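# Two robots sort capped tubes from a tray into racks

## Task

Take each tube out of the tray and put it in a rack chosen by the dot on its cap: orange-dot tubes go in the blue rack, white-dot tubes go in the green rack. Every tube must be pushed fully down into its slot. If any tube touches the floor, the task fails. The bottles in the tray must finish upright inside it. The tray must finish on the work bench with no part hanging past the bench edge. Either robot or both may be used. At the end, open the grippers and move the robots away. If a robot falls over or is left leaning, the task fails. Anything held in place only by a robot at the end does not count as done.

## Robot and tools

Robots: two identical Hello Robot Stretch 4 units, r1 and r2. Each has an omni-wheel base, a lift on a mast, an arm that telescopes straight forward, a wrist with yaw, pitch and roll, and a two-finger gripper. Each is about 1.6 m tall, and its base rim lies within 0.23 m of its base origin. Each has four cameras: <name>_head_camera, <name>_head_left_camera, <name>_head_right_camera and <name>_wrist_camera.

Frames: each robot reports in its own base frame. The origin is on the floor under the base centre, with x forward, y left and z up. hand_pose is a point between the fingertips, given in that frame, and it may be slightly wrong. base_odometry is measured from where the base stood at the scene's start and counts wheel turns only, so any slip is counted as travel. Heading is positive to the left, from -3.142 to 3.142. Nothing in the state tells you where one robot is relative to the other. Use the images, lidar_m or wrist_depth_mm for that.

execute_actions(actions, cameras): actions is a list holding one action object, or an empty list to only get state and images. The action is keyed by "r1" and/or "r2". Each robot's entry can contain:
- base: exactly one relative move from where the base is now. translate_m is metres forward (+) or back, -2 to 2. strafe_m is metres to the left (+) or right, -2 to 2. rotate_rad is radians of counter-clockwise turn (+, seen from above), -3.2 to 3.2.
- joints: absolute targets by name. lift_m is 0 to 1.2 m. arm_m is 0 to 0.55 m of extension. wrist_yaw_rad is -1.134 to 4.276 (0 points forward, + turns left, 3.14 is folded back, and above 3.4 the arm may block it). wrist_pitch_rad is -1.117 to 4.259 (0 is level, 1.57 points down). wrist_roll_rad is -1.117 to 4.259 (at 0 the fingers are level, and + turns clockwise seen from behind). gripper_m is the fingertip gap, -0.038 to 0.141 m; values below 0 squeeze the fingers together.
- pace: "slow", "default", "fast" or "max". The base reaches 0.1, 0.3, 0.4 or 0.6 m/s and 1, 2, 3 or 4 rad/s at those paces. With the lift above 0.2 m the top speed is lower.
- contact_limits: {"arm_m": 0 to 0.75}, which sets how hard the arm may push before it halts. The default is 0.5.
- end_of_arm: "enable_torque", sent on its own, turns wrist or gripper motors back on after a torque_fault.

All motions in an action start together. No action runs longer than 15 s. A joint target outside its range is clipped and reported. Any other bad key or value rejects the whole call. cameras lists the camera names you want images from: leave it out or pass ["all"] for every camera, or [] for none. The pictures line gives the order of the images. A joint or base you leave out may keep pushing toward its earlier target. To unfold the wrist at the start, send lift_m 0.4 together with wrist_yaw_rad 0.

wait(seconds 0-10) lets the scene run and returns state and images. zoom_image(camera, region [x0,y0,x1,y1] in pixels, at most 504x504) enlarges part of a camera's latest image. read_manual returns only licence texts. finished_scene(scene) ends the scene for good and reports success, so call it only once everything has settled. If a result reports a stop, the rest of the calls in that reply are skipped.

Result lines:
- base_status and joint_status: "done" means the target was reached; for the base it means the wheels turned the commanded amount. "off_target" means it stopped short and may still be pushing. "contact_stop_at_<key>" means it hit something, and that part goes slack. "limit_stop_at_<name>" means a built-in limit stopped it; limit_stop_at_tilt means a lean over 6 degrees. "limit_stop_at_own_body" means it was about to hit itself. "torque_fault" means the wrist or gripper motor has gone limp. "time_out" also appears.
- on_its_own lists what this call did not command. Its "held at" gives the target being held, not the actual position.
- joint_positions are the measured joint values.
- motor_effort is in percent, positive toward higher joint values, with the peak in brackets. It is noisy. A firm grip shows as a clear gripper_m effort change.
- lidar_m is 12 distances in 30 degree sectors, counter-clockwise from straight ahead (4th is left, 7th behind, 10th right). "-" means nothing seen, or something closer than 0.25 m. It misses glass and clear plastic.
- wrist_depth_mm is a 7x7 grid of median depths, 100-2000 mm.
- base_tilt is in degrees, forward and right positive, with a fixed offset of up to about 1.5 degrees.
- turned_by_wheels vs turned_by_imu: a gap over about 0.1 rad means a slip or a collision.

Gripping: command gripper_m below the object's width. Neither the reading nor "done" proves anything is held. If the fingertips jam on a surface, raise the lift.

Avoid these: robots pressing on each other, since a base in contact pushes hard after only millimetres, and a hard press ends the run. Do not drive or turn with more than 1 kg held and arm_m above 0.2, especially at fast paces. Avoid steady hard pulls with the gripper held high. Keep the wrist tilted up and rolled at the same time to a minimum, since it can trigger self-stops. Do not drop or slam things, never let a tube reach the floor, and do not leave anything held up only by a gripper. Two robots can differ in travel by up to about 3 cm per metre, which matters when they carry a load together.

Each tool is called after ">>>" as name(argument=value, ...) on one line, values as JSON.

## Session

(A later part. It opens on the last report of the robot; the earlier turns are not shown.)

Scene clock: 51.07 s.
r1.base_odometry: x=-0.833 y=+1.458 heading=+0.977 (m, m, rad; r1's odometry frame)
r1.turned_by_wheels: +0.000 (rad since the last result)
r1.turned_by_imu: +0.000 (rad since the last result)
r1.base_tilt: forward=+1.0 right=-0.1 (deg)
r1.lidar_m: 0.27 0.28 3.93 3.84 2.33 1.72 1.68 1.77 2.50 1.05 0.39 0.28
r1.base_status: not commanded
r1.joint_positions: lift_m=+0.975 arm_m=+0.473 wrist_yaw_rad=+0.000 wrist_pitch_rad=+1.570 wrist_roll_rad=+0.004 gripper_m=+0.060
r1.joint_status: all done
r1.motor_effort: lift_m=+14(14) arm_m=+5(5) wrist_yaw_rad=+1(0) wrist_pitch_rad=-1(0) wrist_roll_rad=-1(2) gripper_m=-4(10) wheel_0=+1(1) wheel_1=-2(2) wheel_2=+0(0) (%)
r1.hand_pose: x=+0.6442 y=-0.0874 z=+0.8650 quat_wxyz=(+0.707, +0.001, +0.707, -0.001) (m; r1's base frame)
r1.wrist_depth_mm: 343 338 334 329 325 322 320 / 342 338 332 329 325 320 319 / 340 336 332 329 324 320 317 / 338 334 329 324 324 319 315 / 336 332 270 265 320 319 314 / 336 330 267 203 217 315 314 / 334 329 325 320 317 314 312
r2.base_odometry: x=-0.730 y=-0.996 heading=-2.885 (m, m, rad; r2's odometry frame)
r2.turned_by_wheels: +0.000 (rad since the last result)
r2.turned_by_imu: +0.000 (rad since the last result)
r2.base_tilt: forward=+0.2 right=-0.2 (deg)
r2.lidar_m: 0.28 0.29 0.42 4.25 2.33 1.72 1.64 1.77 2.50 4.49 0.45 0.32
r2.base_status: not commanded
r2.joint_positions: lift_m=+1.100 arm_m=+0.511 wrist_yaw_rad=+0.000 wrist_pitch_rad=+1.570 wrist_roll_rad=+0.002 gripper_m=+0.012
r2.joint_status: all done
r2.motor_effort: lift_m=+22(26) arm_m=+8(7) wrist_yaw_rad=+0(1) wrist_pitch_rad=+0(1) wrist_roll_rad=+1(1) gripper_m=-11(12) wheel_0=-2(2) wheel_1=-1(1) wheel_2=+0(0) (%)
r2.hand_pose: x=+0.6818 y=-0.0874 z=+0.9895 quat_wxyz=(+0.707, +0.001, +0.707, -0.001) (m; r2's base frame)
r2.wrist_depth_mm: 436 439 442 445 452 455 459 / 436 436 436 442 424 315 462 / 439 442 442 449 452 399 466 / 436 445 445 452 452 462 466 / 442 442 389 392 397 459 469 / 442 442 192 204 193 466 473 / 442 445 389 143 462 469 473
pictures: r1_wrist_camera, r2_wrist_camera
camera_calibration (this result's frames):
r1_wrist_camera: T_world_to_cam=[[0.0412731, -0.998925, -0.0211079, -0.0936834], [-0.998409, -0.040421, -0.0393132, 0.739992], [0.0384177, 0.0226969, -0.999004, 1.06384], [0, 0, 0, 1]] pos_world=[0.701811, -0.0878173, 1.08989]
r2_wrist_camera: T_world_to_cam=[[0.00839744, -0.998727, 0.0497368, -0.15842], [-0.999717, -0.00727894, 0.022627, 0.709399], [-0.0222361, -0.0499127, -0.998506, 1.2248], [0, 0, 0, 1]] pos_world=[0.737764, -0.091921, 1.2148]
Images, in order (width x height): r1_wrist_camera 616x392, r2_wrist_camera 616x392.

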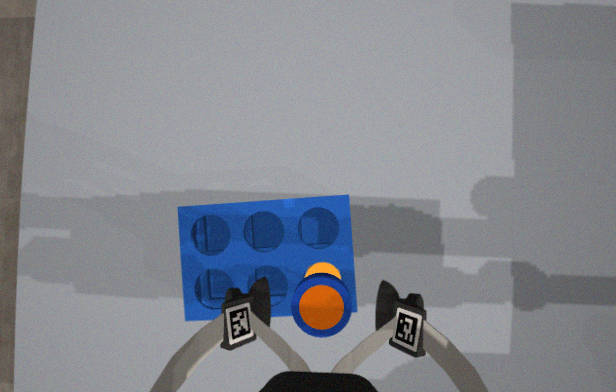

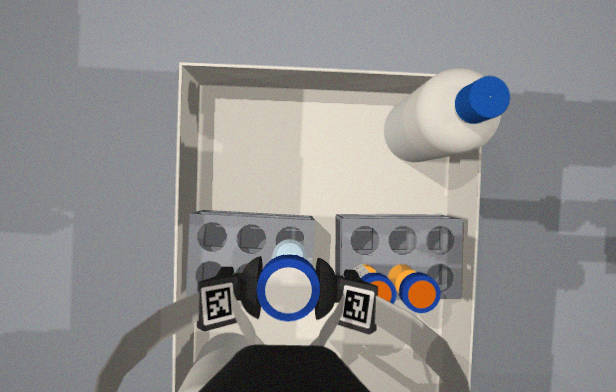

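>>> execute_actions(actions=[{"r1": {"joints": {"lift_m": 1.06}, "pace": "max"}, "r2": {"base": {"strafe_m": 0.15}, "joints": {"arm_m": 0.49}, "pace": "fast"}}], cameras=[])

>>> execute_actions(actions=[{"r1": {"base": {"strafe_m": -0.38}, "joints": {"arm_m": 0.53, "wrist_roll_rad": 1.571, "lift_m": 1.06}, "pace": "fast"}, "r2": {"base": {"strafe_m": 0.32}, "pace": "fast"}}], cameras=["r1_wrist_camera", "r2_wrist_camera"])

Scene clock: 58.00 s.
r1.base_odometry: x=-0.833 y=+1.458 heading=+0.977 (m, m, rad; r1's odometry frame)
r1.turned_by_wheels: +0.000 (rad since the last result)
r1.turned_by_imu: -0.001 (rad since the last result)
r1.base_tilt: forward=+1.0 right=-0.1 (deg)
r1.lidar_m: 0.26 0.31 3.96 3.85 2.37 1.74 1.69 1.78 2.50 1.05 0.41 0.29
r1.base_status: not commanded
r1.joint_positions: lift_m=+1.060 arm_m=+0.473 wrist_yaw_rad=+0.000 wrist_pitch_rad=+1.570 wrist_roll_rad=+0.004 gripper_m=+0.060
r1.joint_status: all done
r1.motor_effort: lift_m=+21(23) arm_m=+5(5) wrist_yaw_rad=-1(2) wrist_pitch_rad=+0(2) wrist_roll_rad=-2(2) gripper_m=-1(2) wheel_0=+1(1) wheel_1=-2(2) wheel_2=+0(0) (%)
r1.hand_pose: x=+0.6442 y=-0.0874 z=+0.9495 quat_wxyz=(+0.707, +0.001, +0.707, -0.001) (m; r1's base frame)
r1.wrist_depth_mm: 1255 427 421 415 410 404 402 / 1255 424 418 415 410 404 402 / 1229 424 418 413 407 402 399 / 1229 421 418 410 407 399 397 / 1229 421 407 349 404 399 394 / 1229 418 353 407 217 399 394 / 1205 415 410 404 402 397 394
r2.base_odometry: x=-0.692 y=-1.141 heading=-2.885 (m, m, rad; r2's odometry frame)
r2.turned_by_wheels: +0.000 (rad since the last result)
r2.turned_by_imu: -0.001 (rad since the last result)
r2.base_tilt: forward=+0.2 right=-0.2 (deg)
r2.lidar_m: 0.29 0.31 0.44 4.07 2.32 1.72 1.67 1.77 2.46 4.63 0.42 0.32
r2.base_status: done
r2.joint_positions: lift_m=+1.100 arm_m=+0.491 wrist_yaw_rad=+0.000 wrist_pitch_rad=+1.570 wrist_roll_rad=+0.002 gripper_m=+0.012
r2.joint_status: all done
r2.motor_effort: lift_m=+22(22) arm_m=-7(9) wrist_yaw_rad=+1(1) wrist_pitch_rad=-1(0) wrist_roll_rad=+1(1) gripper_m=-11(13) wheel_0=+0(8) wheel_1=-1(8) wheel_2=+0(1) (%)
r2.hand_pose: x=+0.6624 y=-0.0874 z=+0.9895 quat_wxyz=(+0.707, +0.001, +0.707, -0.001) (m; r2's base frame)
r2.wrist_depth_mm: 433 439 442 445 449 459 455 / 439 439 442 445 449 455 387 / 436 442 445 452 449 455 399 / 442 445 449 452 452 455 452 / 442 445 452 394 397 399 402 / 445 445 193 204 193 462 442 / 445 449 452 144 345 466 459
pictures: none
No camera images: the call's "cameras" was empty. Leave "cameras" out to get every camera's image.

Scene clock: 60.43 s.
r1.base_odometry: x=-0.518 y=+1.245 heading=+0.977 (m, m, rad; r1's odometry frame)
r1.turned_by_wheels: +0.000 (rad since the last result)
r1.turned_by_imu: +0.000 (rad since the last result)
r1.base_tilt: forward=+1.0 right=-0.2 (deg)
r1.lidar_m: 0.26 0.27 0.42 4.23 2.34 1.76 1.70 1.81 2.48 4.51 0.37 0.28
r1.base_status: done
r1.joint_positions: lift_m=+1.060 arm_m=+0.529 wrist_yaw_rad=+0.000 wrist_pitch_rad=+1.570 wrist_roll_rad=+1.571 gripper_m=+0.060
r1.joint_status: all done
r1.motor_effort: lift_m=+20(22) arm_m=+5(5) wrist_yaw_rad=-2(1) wrist_pitch_rad=-1(2) wrist_roll_rad=-1(4) gripper_m=-5(3) wheel_0=-1(9) wheel_1=+0(12) wheel_2=+0(2) (%)
r1.hand_pose: x=+0.7002 y=-0.0874 z=+0.9495 quat_wxyz=(+0.500, +0.500, +0.500, -0.500) (m; r1's base frame)
r1.wrist_depth_mm: 691 273 345 366 379 413 410 / 427 427 332 384 410 410 407 / 424 421 413 404 407 407 407 / 424 418 413 410 407 402 404 / 418 415 410 347 402 389 399 / 418 413 375 343 217 274 258 / 415 410 407 329 377 265 255
r2.base_odometry: x=-0.610 y=-1.450 heading=-2.885 (m, m, rad; r2's odometry frame)
r2.turned_by_wheels: +0.000 (rad since the last result)
r2.turned_by_imu: -0.001 (rad since the last result)
r2.base_tilt: forward=+0.3 right=-0.2 (deg)
r2.lidar_m: 0.29 0.31 3.88 3.77 2.32 1.74 1.65 1.78 2.47 1.12 0.44 0.32
r2.base_status: done
r2.joint_positions: lift_m=+1.100 arm_m=+0.491 wrist_yaw_rad=+0.000 wrist_pitch_rad=+1.570 wrist_roll_rad=+0.002 gripper_m=+0.012
r2.joint_status: not commanded
r2.motor_effort: lift_m=+22(22) arm_m=-7(7) wrist_yaw_rad=+2(2) wrist_pitch_rad=-1(0) wrist_roll_rad=+1(1) gripper_m=-15(11) wheel_0=+0(9) wheel_1=+0(9) wheel_2=-1(0) (%)
r2.hand_pose: x=+0.6624 y=-0.0874 z=+0.9895 quat_wxyz=(+0.707, +0.001, +0.707, -0.001) (m; r2's base frame)
r2.wrist_depth_mm: 1160 439 439 445 452 455 462 / 1160 439 445 449 452 455 459 / 1160 442 445 452 455 459 462 / 1182 439 439 445 455 462 469 / 1182 445 449 392 459 462 466 / 1182 449 193 204 194 462 469 / 1182 449 452 144 459 466 469
pictures: r1_wrist_camera, r2_wrist_camera
camera_calibration (this result's frames):
r1_wrist_camera: T_world_to_cam=[[-0.998705, -0.0458857, -0.0219925, 0.718166], [-0.0450133, 0.998239, -0.0386421, 0.221831], [0.0237269, -0.0376021, -0.999011, 1.15112], [0, 0, 0, 1]] pos_world=[0.699909, -0.145202, 1.17435]
r2_wrist_camera: T_world_to_cam=[[0.00825749, -0.998728, 0.0497363, -0.158164], [-0.999717, -0.00713612, 0.0226818, 0.689961], [-0.022298, -0.0499095, -0.998505, 1.22441], [0, 0, 0, 1]] pos_world=[0.718374, -0.091929, 1.2148]
Images, in order (width x height): r1_wrist_camera 616x392, r2_wrist_camera 616x392.

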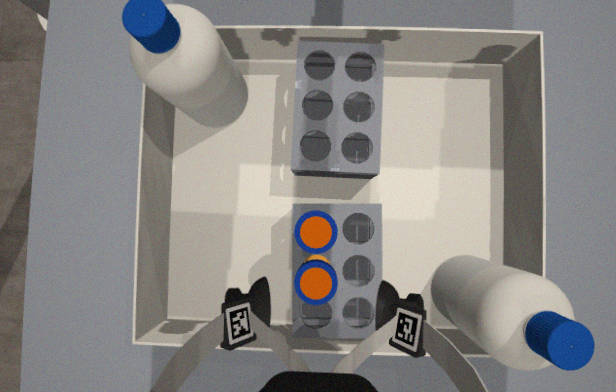

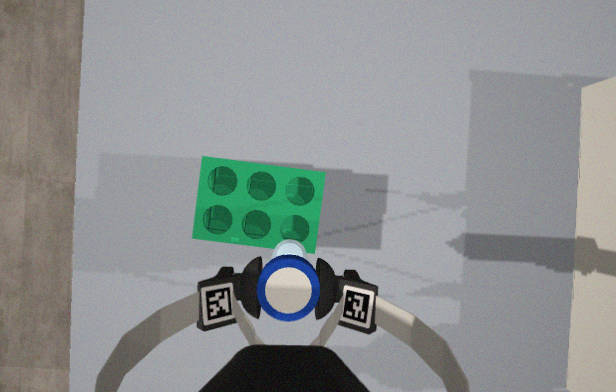

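>>> zoom_image(camera="r2_wrist_camera", region=[180, 150, 380, 330])

Region (180, 150, 380, 330) of r2_wrist_camera's 616x392 image, scaled by 2.520; it fills the top 454 rows of this view, and the rest is white.

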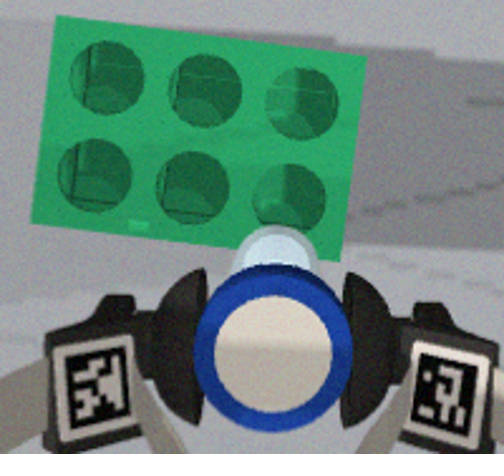

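>>> execute_actions(actions=[{"r1": {"base": {"strafe_m": 0.0035}, "joints": {"arm_m": 0.534, "lift_m": 0.98}}, "r2": {"base": {"strafe_m": -0.003}, "joints": {"arm_m": 0.499, "lift_m": 1.045}}}], cameras=["r1_wrist_camera", "r2_wrist_camera"])

Scene clock: 66.87 s.
r1.base_odometry: x=-0.521 y=+1.247 heading=+0.976 (m, m, rad; r1's odometry frame)
r1.turned_by_wheels: +0.000 (rad since the last result)
r1.turned_by_imu: -0.001 (rad since the last result)
r1.base_tilt: forward=+1.1 right=-0.1 (deg)
r1.lidar_m: 0.26 0.29 0.43 4.20 2.35 1.74 1.71 1.79 2.51 4.50 0.36 0.28
r1.base_status: done
r1.joint_positions: lift_m=+0.980 arm_m=+0.533 wrist_yaw_rad=+0.000 wrist_pitch_rad=+1.570 wrist_roll_rad=+1.571 gripper_m=+0.060
r1.joint_status: all done
r1.motor_effort: lift_m=+14(17) arm_m=+5(7) wrist_yaw_rad=-2(0) wrist_pitch_rad=-1(0) wrist_roll_rad=+0(0) gripper_m=-4(3) wheel_0=+1(5) wheel_1=-3(7) wheel_2=+0(1) (%)
r1.hand_pose: x=+0.7043 y=-0.0874 z=+0.8700 quat_wxyz=(+0.500, +0.500, +0.500, -0.500) (m; r1's base frame)
r1.wrist_depth_mm: 347 206 282 293 303 329 312 / 345 293 334 304 327 327 320 / 343 315 336 327 325 327 319 / 340 319 332 330 325 325 317 / 338 320 330 266 320 322 309 / 336 322 329 205 217 277 212 / 334 278 265 264 254 257 196
r2.base_odometry: x=-0.611 y=-1.447 heading=-2.885 (m, m, rad; r2's odometry frame)
r2.turned_by_wheels: +0.000 (rad since the last result)
r2.turned_by_imu: +0.000 (rad since the last result)
r2.base_tilt: forward=+0.3 right=-0.2 (deg)
r2.lidar_m: 0.29 0.33 3.91 3.76 2.34 1.72 1.66 1.76 2.46 1.12 0.44 0.31
r2.base_status: done
r2.joint_positions: lift_m=+1.045 arm_m=+0.498 wrist_yaw_rad=+0.000 wrist_pitch_rad=+1.570 wrist_roll_rad=+0.002 gripper_m=+0.012
r2.joint_status: all done
r2.motor_effort: lift_m=+16(20) arm_m=+8(9) wrist_yaw_rad=+2(1) wrist_pitch_rad=-1(1) wrist_roll_rad=+1(1) gripper_m=-10(10) wheel_0=-1(3) wheel_1=+0(6) wheel_2=+0(0) (%)
r2.hand_pose: x=+0.6688 y=-0.0874 z=+0.9349 quat_wxyz=(+0.707, +0.001, +0.707, -0.001) (m; r2's base frame)
r2.wrist_depth_mm: 384 384 389 394 397 402 404 / 741 387 392 394 397 402 407 / 389 389 389 397 402 404 407 / 387 389 336 389 399 407 413 / 389 392 366 340 404 410 410 / 387 394 193 204 193 413 407 / 392 392 399 143 407 410 413
pictures: r1_wrist_camera, r2_wrist_camera
camera_calibration (this result's frames):
r1_wrist_camera: T_world_to_cam=[[-0.998706, -0.0458505, -0.0219806, 0.720426], [-0.0449787, 0.99824, -0.0386416, 0.218916], [0.0237137, -0.0376029, -0.999011, 1.07163], [0, 0, 0, 1]] pos_world=[0.703929, -0.145202, 1.09486]
r2_wrist_camera: T_world_to_cam=[[0.00831025, -0.998728, 0.049736, -0.155537], [-0.999716, -0.00718725, 0.0227156, 0.697522], [-0.0223293, -0.0499107, -0.998504, 1.17007], [0, 0, 0, 1]] pos_world=[0.724743, -0.0919262, 1.16022]
Images, in order (width x height): r1_wrist_camera 616x392, r2_wrist_camera 616x392.

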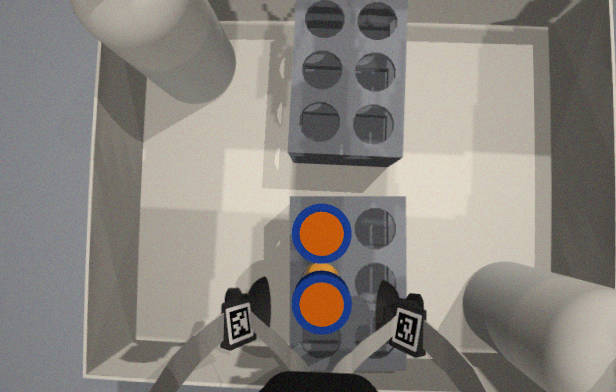

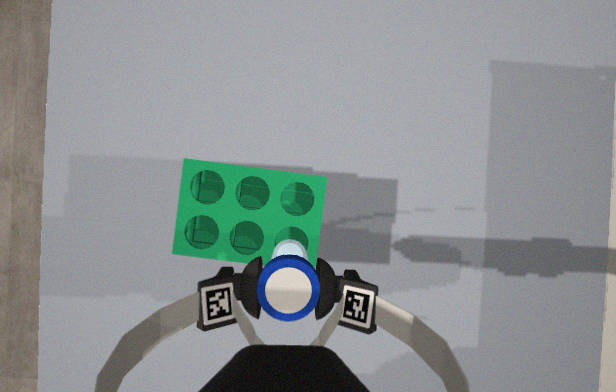

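>>> zoom_image(camera="r2_wrist_camera", region=[160, 150, 380, 330])

Region (160, 150, 380, 330) of r2_wrist_camera's 616x392 image, scaled by 2.291; it fills the top 412 rows of this view, and the rest is white.

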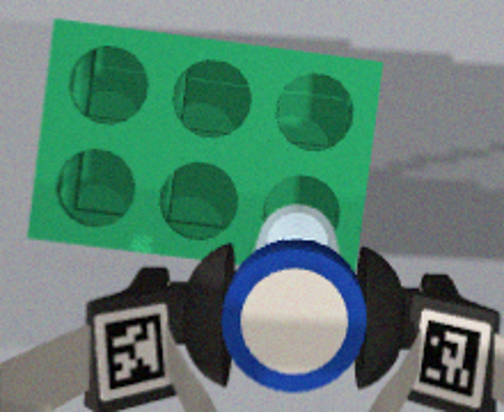

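>>> execute_actions(actions=[{"r1": {"joints": {"gripper_m": 0.012}}, "r2": {"base": {"strafe_m": -0.002}, "joints": {"arm_m": 0.502, "lift_m": 0.975}}}], cameras=["r2_wrist_camera"])

Scene clock: 76.80 s.
r1.base_odometry: x=-0.521 y=+1.247 heading=+0.976 (m, m, rad; r1's odometry frame)
r1.turned_by_wheels: +0.000 (rad since the last result)
r1.turned_by_imu: -0.001 (rad since the last result)
r1.base_tilt: forward=+1.0 right=+0.0 (deg)
r1.lidar_m: 0.27 0.31 0.44 4.22 2.33 1.76 1.69 1.80 2.52 4.52 0.37 0.29
r1.base_status: not commanded
r1.joint_positions: lift_m=+0.980 arm_m=+0.533 wrist_yaw_rad=+0.000 wrist_pitch_rad=+1.570 wrist_roll_rad=+1.571 gripper_m=+0.012
r1.joint_status: all done
r1.motor_effort: lift_m=+14(14) arm_m=+5(5) wrist_yaw_rad=-1(1) wrist_pitch_rad=+0(1) wrist_roll_rad=+0(0) gripper_m=-7(9) wheel_0=+1(1) wheel_1=-3(2) wheel_2=+0(0) (%)
r1.hand_pose: x=+0.7043 y=-0.0874 z=+0.8700 quat_wxyz=(+0.500, +0.500, +0.500, -0.500) (m; r1's base frame)
r1.wrist_depth_mm: 345 207 282 293 304 330 312 / 345 293 334 303 325 329 319 / 343 317 334 327 325 327 317 / 340 317 332 329 327 325 317 / 340 320 329 249 322 322 309 / 334 320 329 198 213 277 212 / 332 277 264 264 254 240 196
r2.base_odometry: x=-0.612 y=-1.445 heading=-2.885 (m, m, rad; r2's odometry frame)
r2.turned_by_wheels: +0.000 (rad since the last result)
r2.turned_by_imu: +0.000 (rad since the last result)
r2.base_tilt: forward=+0.2 right=-0.1 (deg)
r2.lidar_m: 0.29 0.33 3.92 3.77 2.32 1.73 1.65 1.76 2.47 1.12 0.44 0.33
r2.base_status: done
r2.joint_positions: lift_m=+0.975 arm_m=+0.501 wrist_yaw_rad=+0.000 wrist_pitch_rad=+1.570 wrist_roll_rad=+0.002 gripper_m=+0.012
r2.joint_status: all done
r2.motor_effort: lift_m=+17(14) arm_m=+8(8) wrist_yaw_rad=+2(1) wrist_pitch_rad=+0(0) wrist_roll_rad=+1(1) gripper_m=-11(11) wheel_0=+0(3) wheel_1=+0(9) wheel_2=+0(0) (%)
r2.hand_pose: x=+0.6718 y=-0.0874 z=+0.8649 quat_wxyz=(+0.707, +0.001, +0.707, -0.001) (m; r2's base frame)
r2.wrist_depth_mm: 314 319 320 322 327 330 332 / 315 320 322 325 329 332 334 / 320 320 324 327 329 334 338 / 319 320 270 322 330 334 336 / 319 319 267 268 330 336 342 / 320 322 192 203 193 338 338 / 322 322 327 144 336 338 342
pictures: r2_wrist_camera
camera_calibration (this result's frames):
r2_wrist_camera: T_world_to_cam=[[0.00832258, -0.998728, 0.0497362, -0.152088], [-0.999716, -0.00720039, 0.0226997, 0.702128], [-0.0223127, -0.049911, -0.998504, 1.10023], [0, 0, 0, 1]] pos_world=[0.727744, -0.0919254, 1.09021]
Images, in order (width x height): r2_wrist_camera 616x392.

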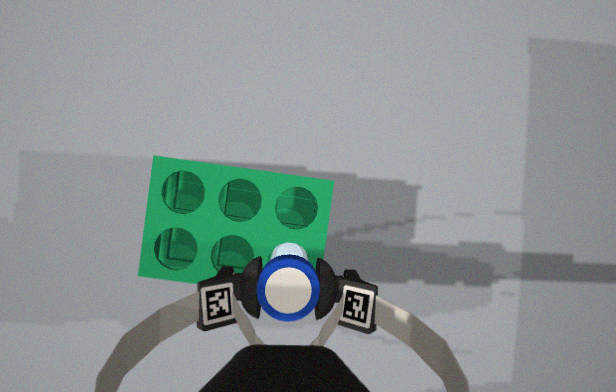

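>>> execute_actions(actions=[{"r1": {"joints": {"lift_m": 1.1}, "pace": "fast"}, "r2": {"joints": {"gripper_m": 0.06}}}], cameras=["r1_wrist_camera", "r2_wrist_camera"])

Scene clock: 78.60 s.
r1.base_odometry: x=-0.521 y=+1.247 heading=+0.976 (m, m, rad; r1's odometry frame)
r1.turned_by_wheels: +0.000 (rad since the last result)
r1.turned_by_imu: +0.000 (rad since the last result)
r1.base_tilt: forward=+1.0 right=-0.1 (deg)
r1.lidar_m: 0.27 0.29 0.42 4.22 2.29 1.75 1.68 1.80 2.51 4.50 0.38 0.28
r1.base_status: not commanded
r1.joint_positions: lift_m=+1.100 arm_m=+0.533 wrist_yaw_rad=+0.000 wrist_pitch_rad=+1.570 wrist_roll_rad=+1.571 gripper_m=+0.012
r1.joint_status: all done
r1.motor_effort: lift_m=+21(22) arm_m=+4(5) wrist_yaw_rad=-1(0) wrist_pitch_rad=+0(0) wrist_roll_rad=+0(0) gripper_m=-11(10) wheel_0=+1(1) wheel_1=-3(3) wheel_2=+0(0) (%)
r1.hand_pose: x=+0.7043 y=-0.0874 z=+0.9894 quat_wxyz=(+0.500, +0.500, +0.500, -0.500) (m; r1's base frame)
r1.wrist_depth_mm: 1281 469 462 459 452 452 449 / 1281 466 332 424 449 433 449 / 1255 466 452 445 445 445 445 / 1255 459 455 449 445 442 439 / 854 459 449 442 442 392 439 / 854 452 445 198 377 301 433 / 831 449 442 445 439 436 433
r2.base_odometry: x=-0.612 y=-1.445 heading=-2.885 (m, m, rad; r2's odometry frame)
r2.turned_by_wheels: +0.000 (rad since the last result)
r2.turned_by_imu: +0.000 (rad since the last result)
r2.base_tilt: forward=+0.2 right=-0.2 (deg)
r2.lidar_m: 0.29 0.32 3.92 3.76 2.33 1.73 1.66 1.74 2.45 1.14 0.41 0.31
r2.base_status: not commanded
r2.joint_positions: lift_m=+0.975 arm_m=+0.501 wrist_yaw_rad=+0.000 wrist_pitch_rad=+1.570 wrist_roll_rad=+0.002 gripper_m=+0.060
r2.joint_status: all done
r2.motor_effort: lift_m=+17(17) arm_m=+7(8) wrist_yaw_rad=+1(1) wrist_pitch_rad=-1(1) wrist_roll_rad=+1(0) gripper_m=-2(14) wheel_0=+0(0) wheel_1=+0(0) wheel_2=+0(0) (%)
r2.hand_pose: x=+0.6718 y=-0.0874 z=+0.8649 quat_wxyz=(+0.707, +0.001, +0.707, -0.001) (m; r2's base frame)
r2.wrist_depth_mm: 315 317 322 324 327 330 336 / 317 320 320 325 329 332 336 / 317 320 325 327 330 334 336 / 319 319 296 322 332 334 336 / 320 320 267 268 332 336 338 / 320 325 196 216 202 338 340 / 322 325 329 137 334 338 342
pictures: r1_wrist_camera, r2_wrist_camera
camera_calibration (this result's frames):
r1_wrist_camera: T_world_to_cam=[[-0.998702, -0.0458501, -0.0221863, 0.723314], [-0.0449702, 0.99824, -0.0386508, 0.223534], [0.0239194, -0.0376029, -0.999006, 1.19073], [0, 0, 0, 1]] pos_world=[0.703946, -0.145202, 1.21424]
r2_wrist_camera: T_world_to_cam=[[0.0083226, -0.998728, 0.0497362, -0.152088], [-0.999716, -0.0072004, 0.0226997, 0.702131], [-0.0223127, -0.049911, -0.998504, 1.10023], [0, 0, 0, 1]] pos_world=[0.727747, -0.0919254, 1.09021]
Images, in order (width x height): r1_wrist_camera 616x392, r2_wrist_camera 616x392.

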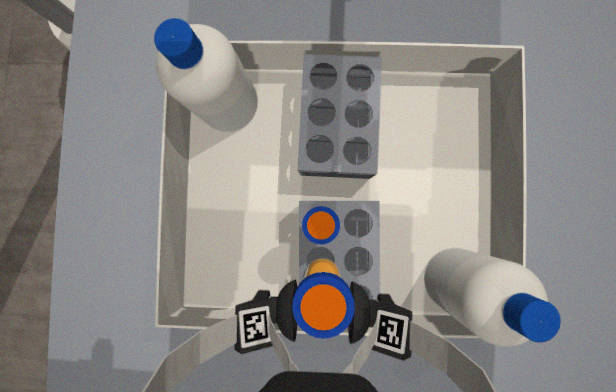

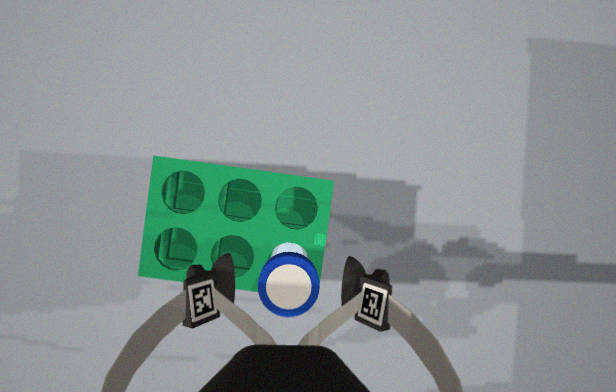

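>>> execute_actions(actions=[{"r1": {"base": {"strafe_m": 0.12}, "joints": {"wrist_roll_rad": 0.0, "arm_m": 0.465}, "pace": "fast"}, "r2": {"joints": {"lift_m": 1.06}, "pace": "max"}}], cameras=[])

>>> execute_actions(actions=[{"r1": {"base": {"strafe_m": 0.336}, "pace": "fast"}, "r2": {"base": {"strafe_m": -0.542}, "joints": {"arm_m": 0.475, "lift_m": 1.05, "gripper_m": 0.065}, "pace": "max"}}], cameras=["r1_wrist_camera", "r2_wrist_camera"])

Scene clock: 82.33 s.
r1.base_odometry: x=-0.621 y=+1.314 heading=+0.976 (m, m, rad; r1's odometry frame)
r1.turned_by_wheels: +0.000 (rad since the last result)
r1.turned_by_imu: -0.001 (rad since the last result)
r1.base_tilt: forward=+1.0 right=-0.2 (deg)
r1.lidar_m: 0.25 0.29 0.42 4.08 2.31 1.75 1.69 1.79 2.51 1.01 0.40 0.29
r1.base_status: done
r1.joint_positions: lift_m=+1.100 arm_m=+0.466 wrist_yaw_rad=+0.000 wrist_pitch_rad=+1.570 wrist_roll_rad=+0.000 gripper_m=+0.012
r1.joint_status: all done
r1.motor_effort: lift_m=+22(21) arm_m=-5(6) wrist_yaw_rad=+2(2) wrist_pitch_rad=+0(1) wrist_roll_rad=-3(7) gripper_m=-8(13) wheel_0=+2(8) wheel_1=-2(8) wheel_2=+0(2) (%)
r1.hand_pose: x=+0.6370 y=-0.0874 z=+0.9894 quat_wxyz=(+0.707, +0.000, +0.707, +0.000) (m; r1's base frame)
r1.wrist_depth_mm: 473 469 462 459 452 445 439 / 473 466 462 455 449 439 424 / 469 466 459 452 445 439 436 / 442 459 455 452 439 379 379 / 404 455 455 449 436 433 404 / 462 459 455 198 351 436 430 / 466 455 449 442 296 430 427
r2.base_odometry: x=-0.612 y=-1.445 heading=-2.885 (m, m, rad; r2's odometry frame)
r2.turned_by_wheels: +0.000 (rad since the last result)
r2.turned_by_imu: +0.000 (rad since the last result)
r2.base_tilt: forward=+0.2 right=-0.2 (deg)
r2.lidar_m: 0.30 0.32 3.91 3.76 2.31 1.73 1.65 1.76 2.44 1.14 0.43 0.32
r2.base_status: not commanded
r2.joint_positions: lift_m=+1.060 arm_m=+0.501 wrist_yaw_rad=+0.000 wrist_pitch_rad=+1.570 wrist_roll_rad=+0.002 gripper_m=+0.060
r2.joint_status: all done
r2.motor_effort: lift_m=+21(27) arm_m=+7(8) wrist_yaw_rad=+2(1) wrist_pitch_rad=-1(1) wrist_roll_rad=+1(0) gripper_m=-2(5) wheel_0=+0(0) wheel_1=+0(0) wheel_2=+0(0) (%)
r2.hand_pose: x=+0.6718 y=-0.0874 z=+0.9496 quat_wxyz=(+0.707, +0.001, +0.707, -0.001) (m; r2's base frame)
r2.wrist_depth_mm: 1098 399 404 410 413 418 418 / 759 402 410 407 413 418 421 / 759 404 407 410 413 418 421 / 768 404 351 410 415 421 427 / 759 407 355 353 421 424 424 / 778 410 196 415 202 424 427 / 407 407 413 137 421 424 427
pictures: none
No camera images: the call's "cameras" was empty. Leave "cameras" out to get every camera's image.

Scene clock: 85.23 s.
r1.base_odometry: x=-0.899 y=+1.503 heading=+0.976 (m, m, rad; r1's odometry frame)
r1.turned_by_wheels: +0.000 (rad since the last result)
r1.turned_by_imu: -0.001 (rad since the last result)
r1.base_tilt: forward=+1.1 right=-0.2 (deg)
r1.lidar_m: 0.28 0.31 3.88 3.75 2.31 1.73 1.67 1.78 2.49 1.04 0.40 0.29
r1.base_status: done
r1.joint_positions: lift_m=+1.100 arm_m=+0.466 wrist_yaw_rad=+0.000 wrist_pitch_rad=+1.570 wrist_roll_rad=+0.000 gripper_m=+0.012
r1.joint_status: not commanded
r1.motor_effort: lift_m=+20(21) arm_m=-5(5) wrist_yaw_rad=+1(1) wrist_pitch_rad=-2(1) wrist_roll_rad=-3(2) gripper_m=-14(12) wheel_0=-1(10) wheel_1=+1(8) wheel_2=+0(2) (%)
r1.hand_pose: x=+0.6370 y=-0.0874 z=+0.9895 quat_wxyz=(+0.707, +0.000, +0.707, +0.000) (m; r1's base frame)
r1.wrist_depth_mm: 1308 1281 462 455 452 445 442 / 1255 1281 462 455 449 445 439 / 1255 1255 459 452 449 442 436 / 1281 1255 459 452 442 442 436 / 1281 1255 455 442 387 439 433 / 1281 1255 452 198 439 436 433 / 1255 1229 452 449 439 433 433
r2.base_odometry: x=-0.749 y=-0.921 heading=-2.885 (m, m, rad; r2's odometry frame)
r2.turned_by_wheels: +0.000 (rad since the last result)
r2.turned_by_imu: +0.001 (rad since the last result)
r2.base_tilt: forward=+0.2 right=-0.2 (deg)
r2.lidar_m: 0.29 0.31 0.43 4.32 2.31 1.72 1.66 1.75 2.44 4.42 0.44 0.31
r2.base_status: done
r2.joint_positions: lift_m=+1.050 arm_m=+0.476 wrist_yaw_rad=+0.000 wrist_pitch_rad=+1.570 wrist_roll_rad=+0.002 gripper_m=+0.065
r2.joint_status: all done
r2.motor_effort: lift_m=+19(23) arm_m=-8(7) wrist_yaw_rad=+1(1) wrist_pitch_rad=+0(1) wrist_roll_rad=+1(0) gripper_m=-1(7) wheel_0=-1(9) wheel_1=+0(8) wheel_2=+0(1) (%)
r2.hand_pose: x=+0.6474 y=-0.0874 z=+0.9398 quat_wxyz=(+0.707, +0.001, +0.707, -0.001) (m; r2's base frame)
r2.wrist_depth_mm: 387 364 362 382 256 404 410 / 389 392 394 397 274 404 413 / 387 392 397 397 402 410 413 / 392 357 389 392 359 413 418 / 392 336 366 342 357 413 413 / 394 389 198 402 203 415 418 / 394 293 399 137 407 415 418
pictures: r1_wrist_camera, r2_wrist_camera
camera_calibration (this result's frames):
r1_wrist_camera: T_world_to_cam=[[0.0449089, -0.998768, -0.0211032, -0.0930675], [-0.998254, -0.0440541, -0.039358, 0.737365], [0.0383799, 0.0228339, -0.999002, 1.1885], [0, 0, 0, 1]] pos_world=[0.694642, -0.087607, 1.21437]
r2_wrist_camera: T_world_to_cam=[[0.00823702, -0.998728, 0.0497362, -0.155554], [-0.999717, -0.00711499, 0.0226948, 0.676104], [-0.0223121, -0.0499091, -0.998505, 1.17444], [0, 0, 0, 1]] pos_world=[0.703399, -0.0919302, 1.16507]
Images, in order (width x height): r1_wrist_camera 616x392, r2_wrist_camera 616x392.

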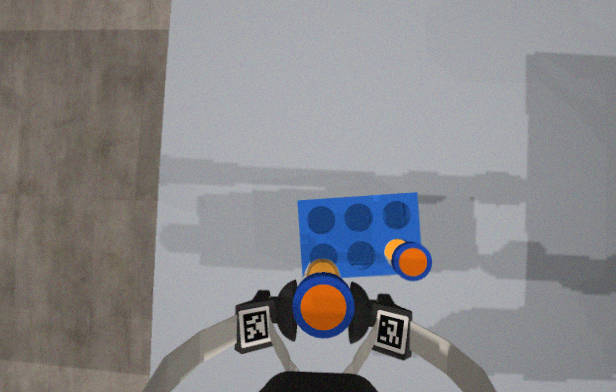

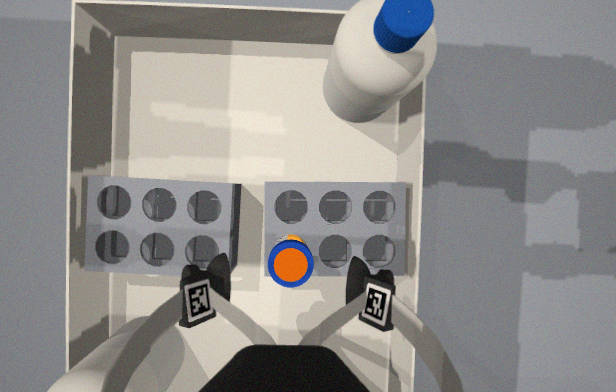

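>>> zoom_image(camera="r1_wrist_camera", region=[240, 180, 450, 350])

Region (240, 180, 450, 350) of r1_wrist_camera's 616x392 image, scaled by 2.400; it fills the top 408 rows of this view, and the rest is white.

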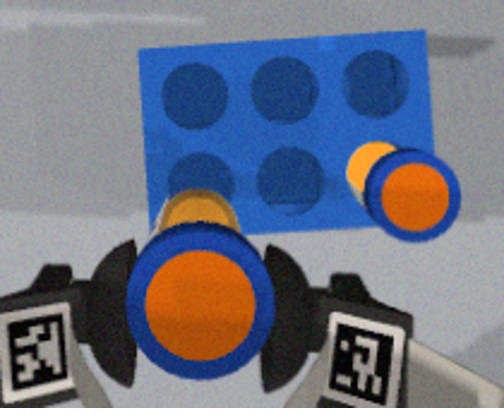

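>>> execute_actions(actions=[{"r1": {"base": {"strafe_m": -0.0015}, "joints": {"arm_m": 0.468, "lift_m": 1.045}}, "r2": {"joints": {"arm_m": 0.473, "lift_m": 0.98}}}], cameras=["r1_wrist_camera", "r2_wrist_camera"])

Scene clock: 88.50 s.
r1.base_odometry: x=-0.898 y=+1.502 heading=+0.977 (m, m, rad; r1's odometry frame)
r1.turned_by_wheels: +0.000 (rad since the last result)
r1.turned_by_imu: +0.000 (rad since the last result)
r1.base_tilt: forward=+1.0 right=-0.1 (deg)
r1.lidar_m: 0.28 0.29 3.87 3.74 2.35 1.72 1.67 1.76 2.52 1.06 0.41 0.32
r1.base_status: done
r1.joint_positions: lift_m=+1.045 arm_m=+0.467 wrist_yaw_rad=+0.000 wrist_pitch_rad=+1.570 wrist_roll_rad=+0.000 gripper_m=+0.012
r1.joint_status: all done
r1.motor_effort: lift_m=+14(18) arm_m=+6(5) wrist_yaw_rad=-1(2) wrist_pitch_rad=+0(0) wrist_roll_rad=-3(2) gripper_m=-9(10) wheel_0=+0(5) wheel_1=+2(7) wheel_2=+0(3) (%)
r1.hand_pose: x=+0.6382 y=-0.0874 z=+0.9350 quat_wxyz=(+0.707, +0.000, +0.707, +0.000) (m; r1's base frame)
r1.wrist_depth_mm: 1229 1205 407 402 397 392 389 / 1229 1205 404 402 394 392 384 / 1205 1229 404 399 394 387 384 / 1229 1182 402 397 389 387 382 / 1205 404 399 336 330 384 382 / 1205 404 399 198 268 384 379 / 1205 402 397 392 387 382 379
r2.base_odometry: x=-0.749 y=-0.921 heading=-2.885 (m, m, rad; r2's odometry frame)
r2.turned_by_wheels: +0.000 (rad since the last result)
r2.turned_by_imu: +0.000 (rad since the last result)
r2.base_tilt: forward=+0.3 right=-0.1 (deg)
r2.lidar_m: 0.28 0.31 0.42 4.32 2.31 1.71 1.66 1.75 2.46 4.41 0.43 0.31
r2.base_status: not commanded
r2.joint_positions: lift_m=+0.980 arm_m=+0.474 wrist_yaw_rad=+0.000 wrist_pitch_rad=+1.570 wrist_roll_rad=+0.002 gripper_m=+0.065
r2.joint_status: all done
r2.motor_effort: lift_m=+17(16) arm_m=-8(8) wrist_yaw_rad=+2(1) wrist_pitch_rad=-1(0) wrist_roll_rad=+1(1) gripper_m=-1(2) wheel_0=-1(1) wheel_1=+0(0) wheel_2=+0(0) (%)
r2.hand_pose: x=+0.6455 y=-0.0874 z=+0.8699 quat_wxyz=(+0.707, +0.001, +0.707, -0.001) (m; r2's base frame)
r2.wrist_depth_mm: 287 320 322 327 194 334 340 / 286 322 325 327 276 336 340 / 289 324 325 329 332 336 342 / 265 267 325 324 278 340 343 / 267 267 324 271 273 343 347 / 287 325 198 212 202 342 345 / 283 290 330 137 336 343 347
pictures: r1_wrist_camera, r2_wrist_camera
camera_calibration (this result's frames):
r1_wrist_camera: T_world_to_cam=[[0.0449152, -0.998768, -0.0211037, -0.0942716], [-0.998254, -0.0440607, -0.0393461, 0.736342], [0.0383678, 0.0228341, -0.999003, 1.13405], [0, 0, 0, 1]] pos_world=[0.69578, -0.0876066, 1.1599]
r2_wrist_camera: T_world_to_cam=[[0.00827222, -0.998728, 0.0497362, -0.152086], [-0.999717, -0.00715006, 0.022698, 0.67571], [-0.0223135, -0.0499099, -0.998504, 1.10465], [0, 0, 0, 1]] pos_world=[0.701425, -0.0919283, 1.09523]
Images, in order (width x height): r1_wrist_camera 616x392, r2_wrist_camera 616x392.

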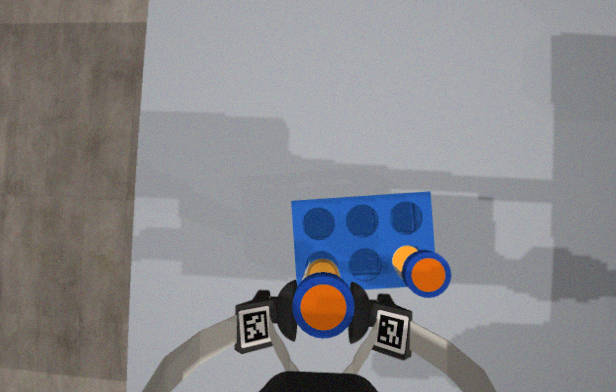

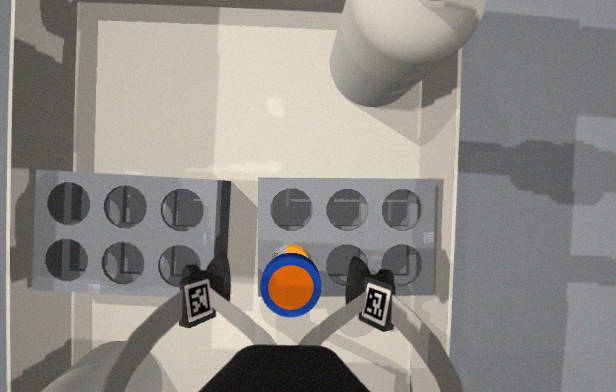

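>>> zoom_image(camera="r1_wrist_camera", region=[250, 180, 460, 350])

Region (250, 180, 460, 350) of r1_wrist_camera's 616x392 image, scaled by 2.400; it fills the top 408 rows of this view, and the rest is white.

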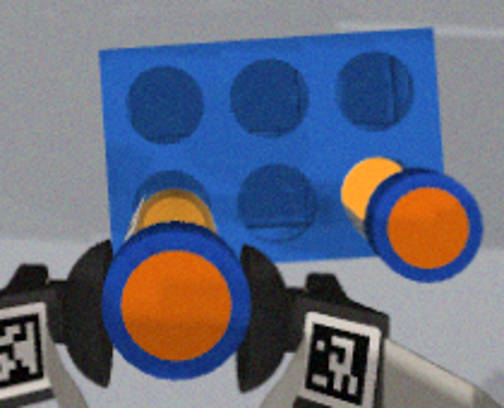

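>>> execute_actions(actions=[{"r1": {"joints": {"arm_m": 0.47, "lift_m": 0.975}}, "r2": {"joints": {"gripper_m": 0.012}}}], cameras=["r1_wrist_camera"])

Scene clock: 90.93 s.
r1.base_odometry: x=-0.898 y=+1.502 heading=+0.977 (m, m, rad; r1's odometry frame)
r1.turned_by_wheels: +0.000 (rad since the last result)
r1.turned_by_imu: +0.000 (rad since the last result)
r1.base_tilt: forward=+1.0 right=-0.1 (deg)
r1.lidar_m: 0.26 0.31 3.88 3.75 2.35 1.72 1.68 1.77 2.51 1.04 0.39 0.30
r1.base_status: not commanded
r1.joint_positions: lift_m=+0.975 arm_m=+0.469 wrist_yaw_rad=+0.000 wrist_pitch_rad=+1.570 wrist_roll_rad=+0.000 gripper_m=+0.012
r1.joint_status: all done
r1.motor_effort: lift_m=+14(14) arm_m=+5(4) wrist_yaw_rad=+0(2) wrist_pitch_rad=-2(0) wrist_roll_rad=-3(3) gripper_m=-11(10) wheel_0=+0(0) wheel_1=+1(1) wheel_2=+0(0) (%)
r1.hand_pose: x=+0.6401 y=-0.0874 z=+0.8650 quat_wxyz=(+0.707, +0.000, +0.707, +0.000) (m; r1's base frame)
r1.wrist_depth_mm: 1160 338 334 329 325 322 319 / 1160 338 334 329 325 320 319 / 1138 336 330 327 324 319 317 / 1138 334 330 325 319 319 315 / 1138 332 329 265 270 317 314 / 1138 332 327 198 208 200 312 / 1138 330 327 322 317 314 312
r2.base_odometry: x=-0.749 y=-0.921 heading=-2.885 (m, m, rad; r2's odometry frame)
r2.turned_by_wheels: +0.000 (rad since the last result)
r2.turned_by_imu: +0.000 (rad since the last result)
r2.base_tilt: forward=+0.2 right=-0.2 (deg)
r2.lidar_m: 0.27 0.31 0.41 4.32 2.32 1.74 1.67 1.76 2.46 4.42 0.43 0.31
r2.base_status: not commanded
r2.joint_positions: lift_m=+0.980 arm_m=+0.474 wrist_yaw_rad=+0.000 wrist_pitch_rad=+1.570 wrist_roll_rad=+0.002 gripper_m=+0.012
r2.joint_status: all done
r2.motor_effort: lift_m=+17(17) arm_m=-8(7) wrist_yaw_rad=+3(2) wrist_pitch_rad=+0(0) wrist_roll_rad=+0(1) gripper_m=-12(12) wheel_0=-1(1) wheel_1=+0(0) wheel_2=+0(0) (%)
r2.hand_pose: x=+0.6455 y=-0.0874 z=+0.8699 quat_wxyz=(+0.707, +0.001, +0.707, -0.001) (m; r2's base frame)
r2.wrist_depth_mm: 290 322 324 325 194 336 336 / 287 322 325 327 276 336 340 / 289 324 325 330 330 340 342 / 265 265 327 327 277 340 343 / 268 267 297 271 276 342 343 / 287 325 193 203 194 342 345 / 282 278 329 143 334 343 347
pictures: r1_wrist_camera
camera_calibration (this result's frames):
r1_wrist_camera: T_world_to_cam=[[0.0449169, -0.998768, -0.0211101, -0.0958328], [-0.998259, -0.0440654, -0.0392054, 0.73543], [0.0382268, 0.0228343, -0.999008, 1.06413], [0, 0, 0, 1]] pos_world=[0.697776, -0.0876064, 1.08988]
Images, in order (width x height): r1_wrist_camera 616x392.

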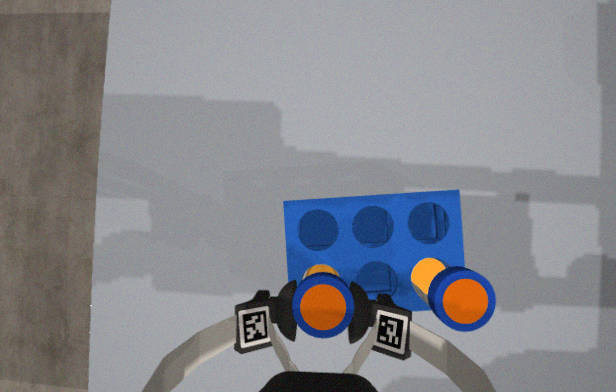

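>>> execute_actions(actions=[{"r1": {"joints": {"gripper_m": 0.046}}, "r2": {"joints": {"lift_m": 1.1}, "pace": "fast"}}], cameras=["r1_wrist_camera", "r2_wrist_camera"])

Scene clock: 93.00 s.
r1.base_odometry: x=-0.898 y=+1.502 heading=+0.977 (m, m, rad; r1's odometry frame)
r1.turned_by_wheels: +0.000 (rad since the last result)
r1.turned_by_imu: +0.000 (rad since the last result)
r1.base_tilt: forward=+1.0 right=-0.2 (deg)
r1.lidar_m: 0.27 0.29 3.89 3.77 2.34 1.72 1.68 1.79 2.46 1.05 0.42 0.31
r1.base_status: not commanded
r1.joint_positions: lift_m=+0.975 arm_m=+0.469 wrist_yaw_rad=+0.000 wrist_pitch_rad=+1.570 wrist_roll_rad=+0.000 gripper_m=+0.046
r1.joint_status: all done
r1.motor_effort: lift_m=+14(14) arm_m=+5(5) wrist_yaw_rad=-1(1) wrist_pitch_rad=-2(1) wrist_roll_rad=-3(2) gripper_m=-1(13) wheel_0=+0(0) wheel_1=+2(2) wheel_2=+0(0) (%)
r1.hand_pose: x=+0.6401 y=-0.0874 z=+0.8650 quat_wxyz=(+0.707, +0.000, +0.707, +0.000) (m; r1's base frame)
r1.wrist_depth_mm: 1138 338 334 329 327 322 319 / 1160 336 334 329 325 322 317 / 1138 336 330 327 324 322 315 / 1138 336 332 327 319 319 315 / 1138 332 330 265 270 315 315 / 1138 330 327 204 210 200 314 / 1138 330 325 322 315 314 310
r2.base_odometry: x=-0.749 y=-0.921 heading=-2.885 (m, m, rad; r2's odometry frame)
r2.turned_by_wheels: +0.000 (rad since the last result)
r2.turned_by_imu: +0.000 (rad since the last result)
r2.base_tilt: forward=+0.2 right=-0.2 (deg)
r2.lidar_m: 0.28 0.31 0.42 4.33 2.33 1.74 1.67 1.78 2.48 4.42 0.43 0.31
r2.base_status: not commanded
r2.joint_positions: lift_m=+1.100 arm_m=+0.474 wrist_yaw_rad=+0.000 wrist_pitch_rad=+1.570 wrist_roll_rad=+0.002 gripper_m=+0.012
r2.joint_status: all done
r2.motor_effort: lift_m=+21(26) arm_m=-7(7) wrist_yaw_rad=+2(1) wrist_pitch_rad=+0(1) wrist_roll_rad=+1(1) gripper_m=-12(12) wheel_0=-1(1) wheel_1=+0(1) wheel_2=+0(0) (%)
r2.hand_pose: x=+0.6455 y=-0.0874 z=+0.9895 quat_wxyz=(+0.707, +0.001, +0.707, -0.001) (m; r2's base frame)
r2.wrist_depth_mm: 439 433 427 445 452 455 459 / 439 436 442 445 319 455 462 / 442 439 442 449 449 462 462 / 442 384 433 394 452 459 466 / 442 418 421 389 455 466 469 / 442 418 193 204 193 462 473 / 442 306 445 144 449 466 469
pictures: r1_wrist_camera, r2_wrist_camera
camera_calibration (this result's frames):
r1_wrist_camera: T_world_to_cam=[[0.0449168, -0.998768, -0.0211101, -0.0958329], [-0.998259, -0.0440653, -0.0392055, 0.735433], [0.038227, 0.0228343, -0.999008, 1.06413], [0, 0, 0, 1]] pos_world=[0.697779, -0.0876064, 1.08988]
r2_wrist_camera: T_world_to_cam=[[0.00827236, -0.998728, 0.0497362, -0.158033], [-0.999717, -0.0071502, 0.0226979, 0.672992], [-0.0223134, -0.0499099, -0.998504, 1.22405], [0, 0, 0, 1]] pos_world=[0.701422, -0.0919282, 1.2148]
Images, in order (width x height): r1_wrist_camera 616x392, r2_wrist_camera 616x392.

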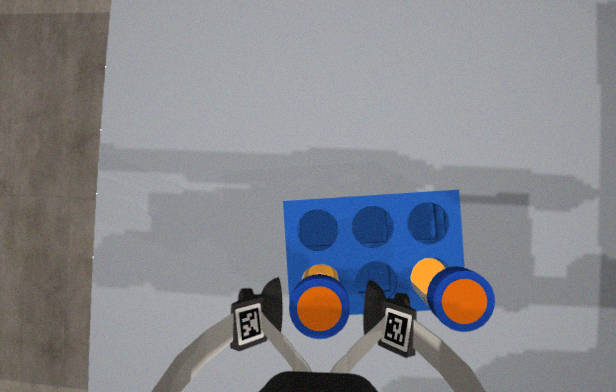

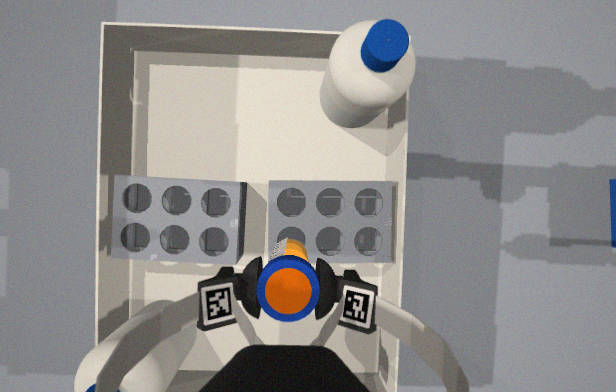

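>>> execute_actions(actions=[{"r1": {"joints": {"lift_m": 1.08, "arm_m": 0.03}, "pace": "max"}, "r2": {"base": {"strafe_m": -0.423}, "joints": {"arm_m": 0.505}, "pace": "fast"}}], cameras=["r2_wrist_camera"])

Scene clock: 97.23 s.
r1.base_odometry: x=-0.898 y=+1.502 heading=+0.977 (m, m, rad; r1's odometry frame)
r1.turned_by_wheels: +0.000 (rad since the last result)
r1.turned_by_imu: -0.001 (rad since the last result)
r1.base_tilt: forward=+1.0 right=+0.0 (deg)
r1.lidar_m: 0.28 0.31 3.87 3.76 2.36 1.74 1.68 1.76 2.51 1.02 0.43 0.30
r1.base_status: not commanded
r1.joint_positions: lift_m=+1.080 arm_m=+0.031 wrist_yaw_rad=+0.000 wrist_pitch_rad=+1.570 wrist_roll_rad=+0.000 gripper_m=+0.046
r1.joint_status: all done
r1.motor_effort: lift_m=+21(21) arm_m=-5(5) wrist_yaw_rad=-1(1) wrist_pitch_rad=-1(2) wrist_roll_rad=-3(3) gripper_m=-1(3) wheel_0=+0(0) wheel_1=+1(1) wheel_2=+0(0) (%)
r1.hand_pose: x=+0.2020 y=-0.0874 z=+0.9695 quat_wxyz=(+0.707, +0.000, +0.707, +0.000) (m; r1's base frame)
r1.wrist_depth_mm: 1281 1255 442 439 433 427 424 / 1255 1255 442 436 433 427 421 / 1255 1255 442 433 430 424 421 / 1255 1229 1205 1205 1205 1160 1182 / 1255 1229 1229 976 1205 1182 1138 / 1281 1205 991 976 219 1182 1138 / 1255 1205 1229 798 1160 1138 1138
r2.base_odometry: x=-0.856 y=-0.512 heading=-2.885 (m, m, rad; r2's odometry frame)
r2.turned_by_wheels: +0.000 (rad since the last result)
r2.turned_by_imu: +0.001 (rad since the last result)
r2.base_tilt: forward=+0.2 right=-0.2 (deg)
r2.lidar_m: 0.27 0.30 0.42 4.76 2.35 1.76 1.68 1.80 2.48 3.99 0.41 0.29
r2.base_status: done
r2.joint_positions: lift_m=+1.100 arm_m=+0.504 wrist_yaw_rad=+0.000 wrist_pitch_rad=+1.570 wrist_roll_rad=+0.002 gripper_m=+0.012
r2.joint_status: all done
r2.motor_effort: lift_m=+22(22) arm_m=+7(8) wrist_yaw_rad=+1(3) wrist_pitch_rad=-1(1) wrist_roll_rad=+1(1) gripper_m=-12(14) wheel_0=-1(9) wheel_1=+0(9) wheel_2=-1(0) (%)
r2.hand_pose: x=+0.6748 y=-0.0874 z=+0.9895 quat_wxyz=(+0.707, +0.001, +0.707, -0.001) (m; r2's base frame)
r2.wrist_depth_mm: 433 439 442 449 452 455 1229 / 439 439 445 445 452 462 1255 / 439 442 445 449 455 462 1255 / 439 442 445 449 459 459 1255 / 442 445 449 330 459 462 1255 / 442 445 193 204 193 466 1255 / 442 449 452 144 462 469 1255
pictures: r2_wrist_camera
camera_calibration (this result's frames):
r2_wrist_camera: T_world_to_cam=[[0.00849997, -0.998726, 0.0497358, -0.158429], [-0.999714, -0.0073759, 0.0227409, 0.702259], [-0.0223451, -0.0499149, -0.998503, 1.22472], [0, 0, 0, 1]] pos_world=[0.730772, -0.0919156, 1.2148]
Images, in order (width x height): r2_wrist_camera 616x392.

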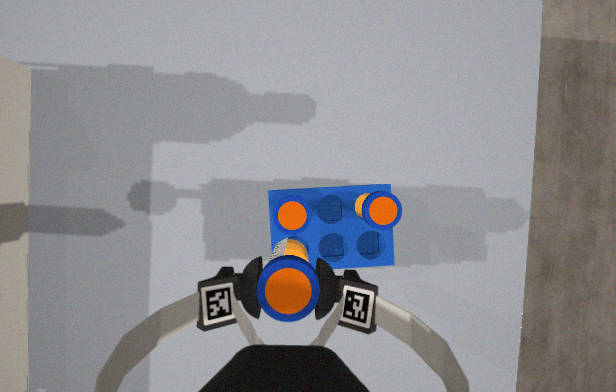

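>>> zoom_image(camera="r2_wrist_camera", region=[220, 160, 430, 330])

Region (220, 160, 430, 330) of r2_wrist_camera's 616x392 image, scaled by 2.400; it fills the top 408 rows of this view, and the rest is white.

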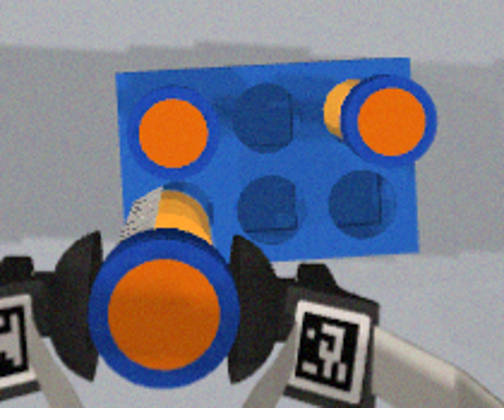

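>>> execute_actions(actions=[{"r1": {"base": {"translate_m": -0.2}, "pace": "fast"}, "r2": {"base": {"strafe_m": -0.0045}, "joints": {"arm_m": 0.494, "lift_m": 1.045}}}], cameras=["r2_wrist_camera"])

Scene clock: 105.83 s.
r1.base_odometry: x=-1.010 y=+1.336 heading=+0.976 (m, m, rad; r1's odometry frame)
r1.turned_by_wheels: +0.000 (rad since the last result)
r1.turned_by_imu: -0.001 (rad since the last result)
r1.base_tilt: forward=+0.9 right=-0.1 (deg)
r1.lidar_m: 0.48 3.42 3.90 3.76 2.09 1.52 1.47 1.57 2.21 4.95 0.68 0.49
r1.base_status: done
r1.joint_positions: lift_m=+1.080 arm_m=+0.031 wrist_yaw_rad=+0.000 wrist_pitch_rad=+1.570 wrist_roll_rad=+0.000 gripper_m=+0.046
r1.joint_status: not commanded
r1.motor_effort: lift_m=+20(20) arm_m=-5(5) wrist_yaw_rad=-1(1) wrist_pitch_rad=-1(3) wrist_roll_rad=-3(2) gripper_m=-6(4) wheel_0=-2(5) wheel_1=-1(10) wheel_2=+1(13) (%)
r1.hand_pose: x=+0.2020 y=-0.0874 z=+0.9695 quat_wxyz=(+0.707, +0.000, +0.707, +0.000) (m; r1's base frame)
r1.wrist_depth_mm: 1255 1255 654 1229 1205 1182 1182 / 1255 1229 1229 1229 1205 1205 1160 / 1255 1229 1229 1205 1182 1182 1182 / 1255 1229 1229 1205 1182 1160 1160 / 1255 1229 1205 991 1182 1182 1138 / 1229 1205 991 976 991 1182 1138 / 1255 1229 1205 788 1160 1160 1138
r2.base_odometry: x=-0.857 y=-0.508 heading=-2.885 (m, m, rad; r2's odometry frame)
r2.turned_by_wheels: +0.000 (rad since the last result)
r2.turned_by_imu: +0.000 (rad since the last result)
r2.base_tilt: forward=+0.2 right=-0.2 (deg)
r2.lidar_m: 0.29 0.30 0.41 4.74 2.36 1.75 1.68 1.77 2.48 3.97 0.40 0.29
r2.base_status: done
r2.joint_positions: lift_m=+1.045 arm_m=+0.495 wrist_yaw_rad=+0.000 wrist_pitch_rad=+1.570 wrist_roll_rad=+0.002 gripper_m=+0.012
r2.joint_status: all done
r2.motor_effort: lift_m=+17(18) arm_m=-8(6) wrist_yaw_rad=+0(1) wrist_pitch_rad=+0(1) wrist_roll_rad=+0(1) gripper_m=-13(13) wheel_0=+1(7) wheel_1=+1(6) wheel_2=+0(0) (%)
r2.hand_pose: x=+0.6664 y=-0.0874 z=+0.9349 quat_wxyz=(+0.707, +0.001, +0.707, -0.001) (m; r2's base frame)
r2.wrist_depth_mm: 384 389 389 394 399 399 404 / 384 387 389 394 399 402 778 / 384 387 392 394 397 402 788 / 387 392 394 340 342 404 1160 / 387 392 394 300 402 407 1205 / 392 394 193 204 193 410 1205 / 392 394 397 144 407 407 1205
pictures: r2_wrist_camera
camera_calibration (this result's frames):
r2_wrist_camera: T_world_to_cam=[[0.00834425, -0.998728, 0.0497358, -0.15554], [-0.999715, -0.00721993, 0.0227427, 0.695158], [-0.0223547, -0.0499114, -0.998503, 1.17004], [0, 0, 0, 1]] pos_world=[0.722414, -0.0919243, 1.16022]
Images, in order (width x height): r2_wrist_camera 616x392.

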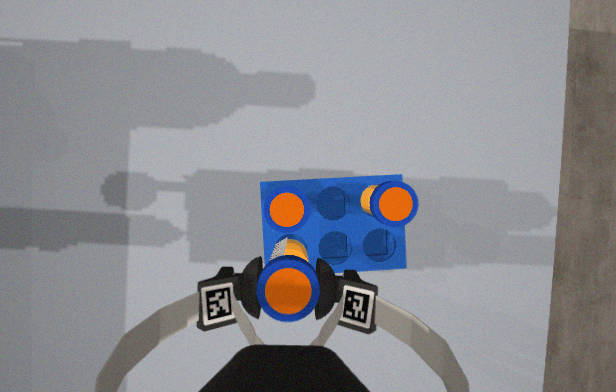

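>>> zoom_image(camera="r2_wrist_camera", region=[220, 160, 430, 330])

Region (220, 160, 430, 330) of r2_wrist_camera's 616x392 image, scaled by 2.400; it fills the top 408 rows of this view, and the rest is white.

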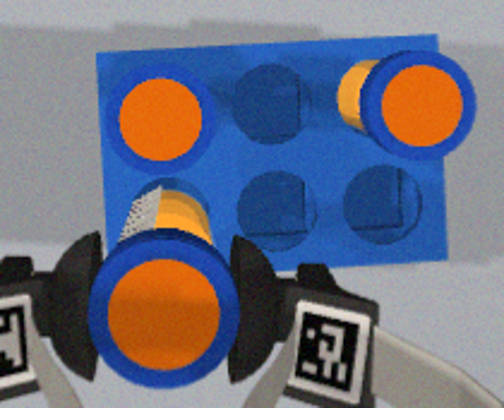

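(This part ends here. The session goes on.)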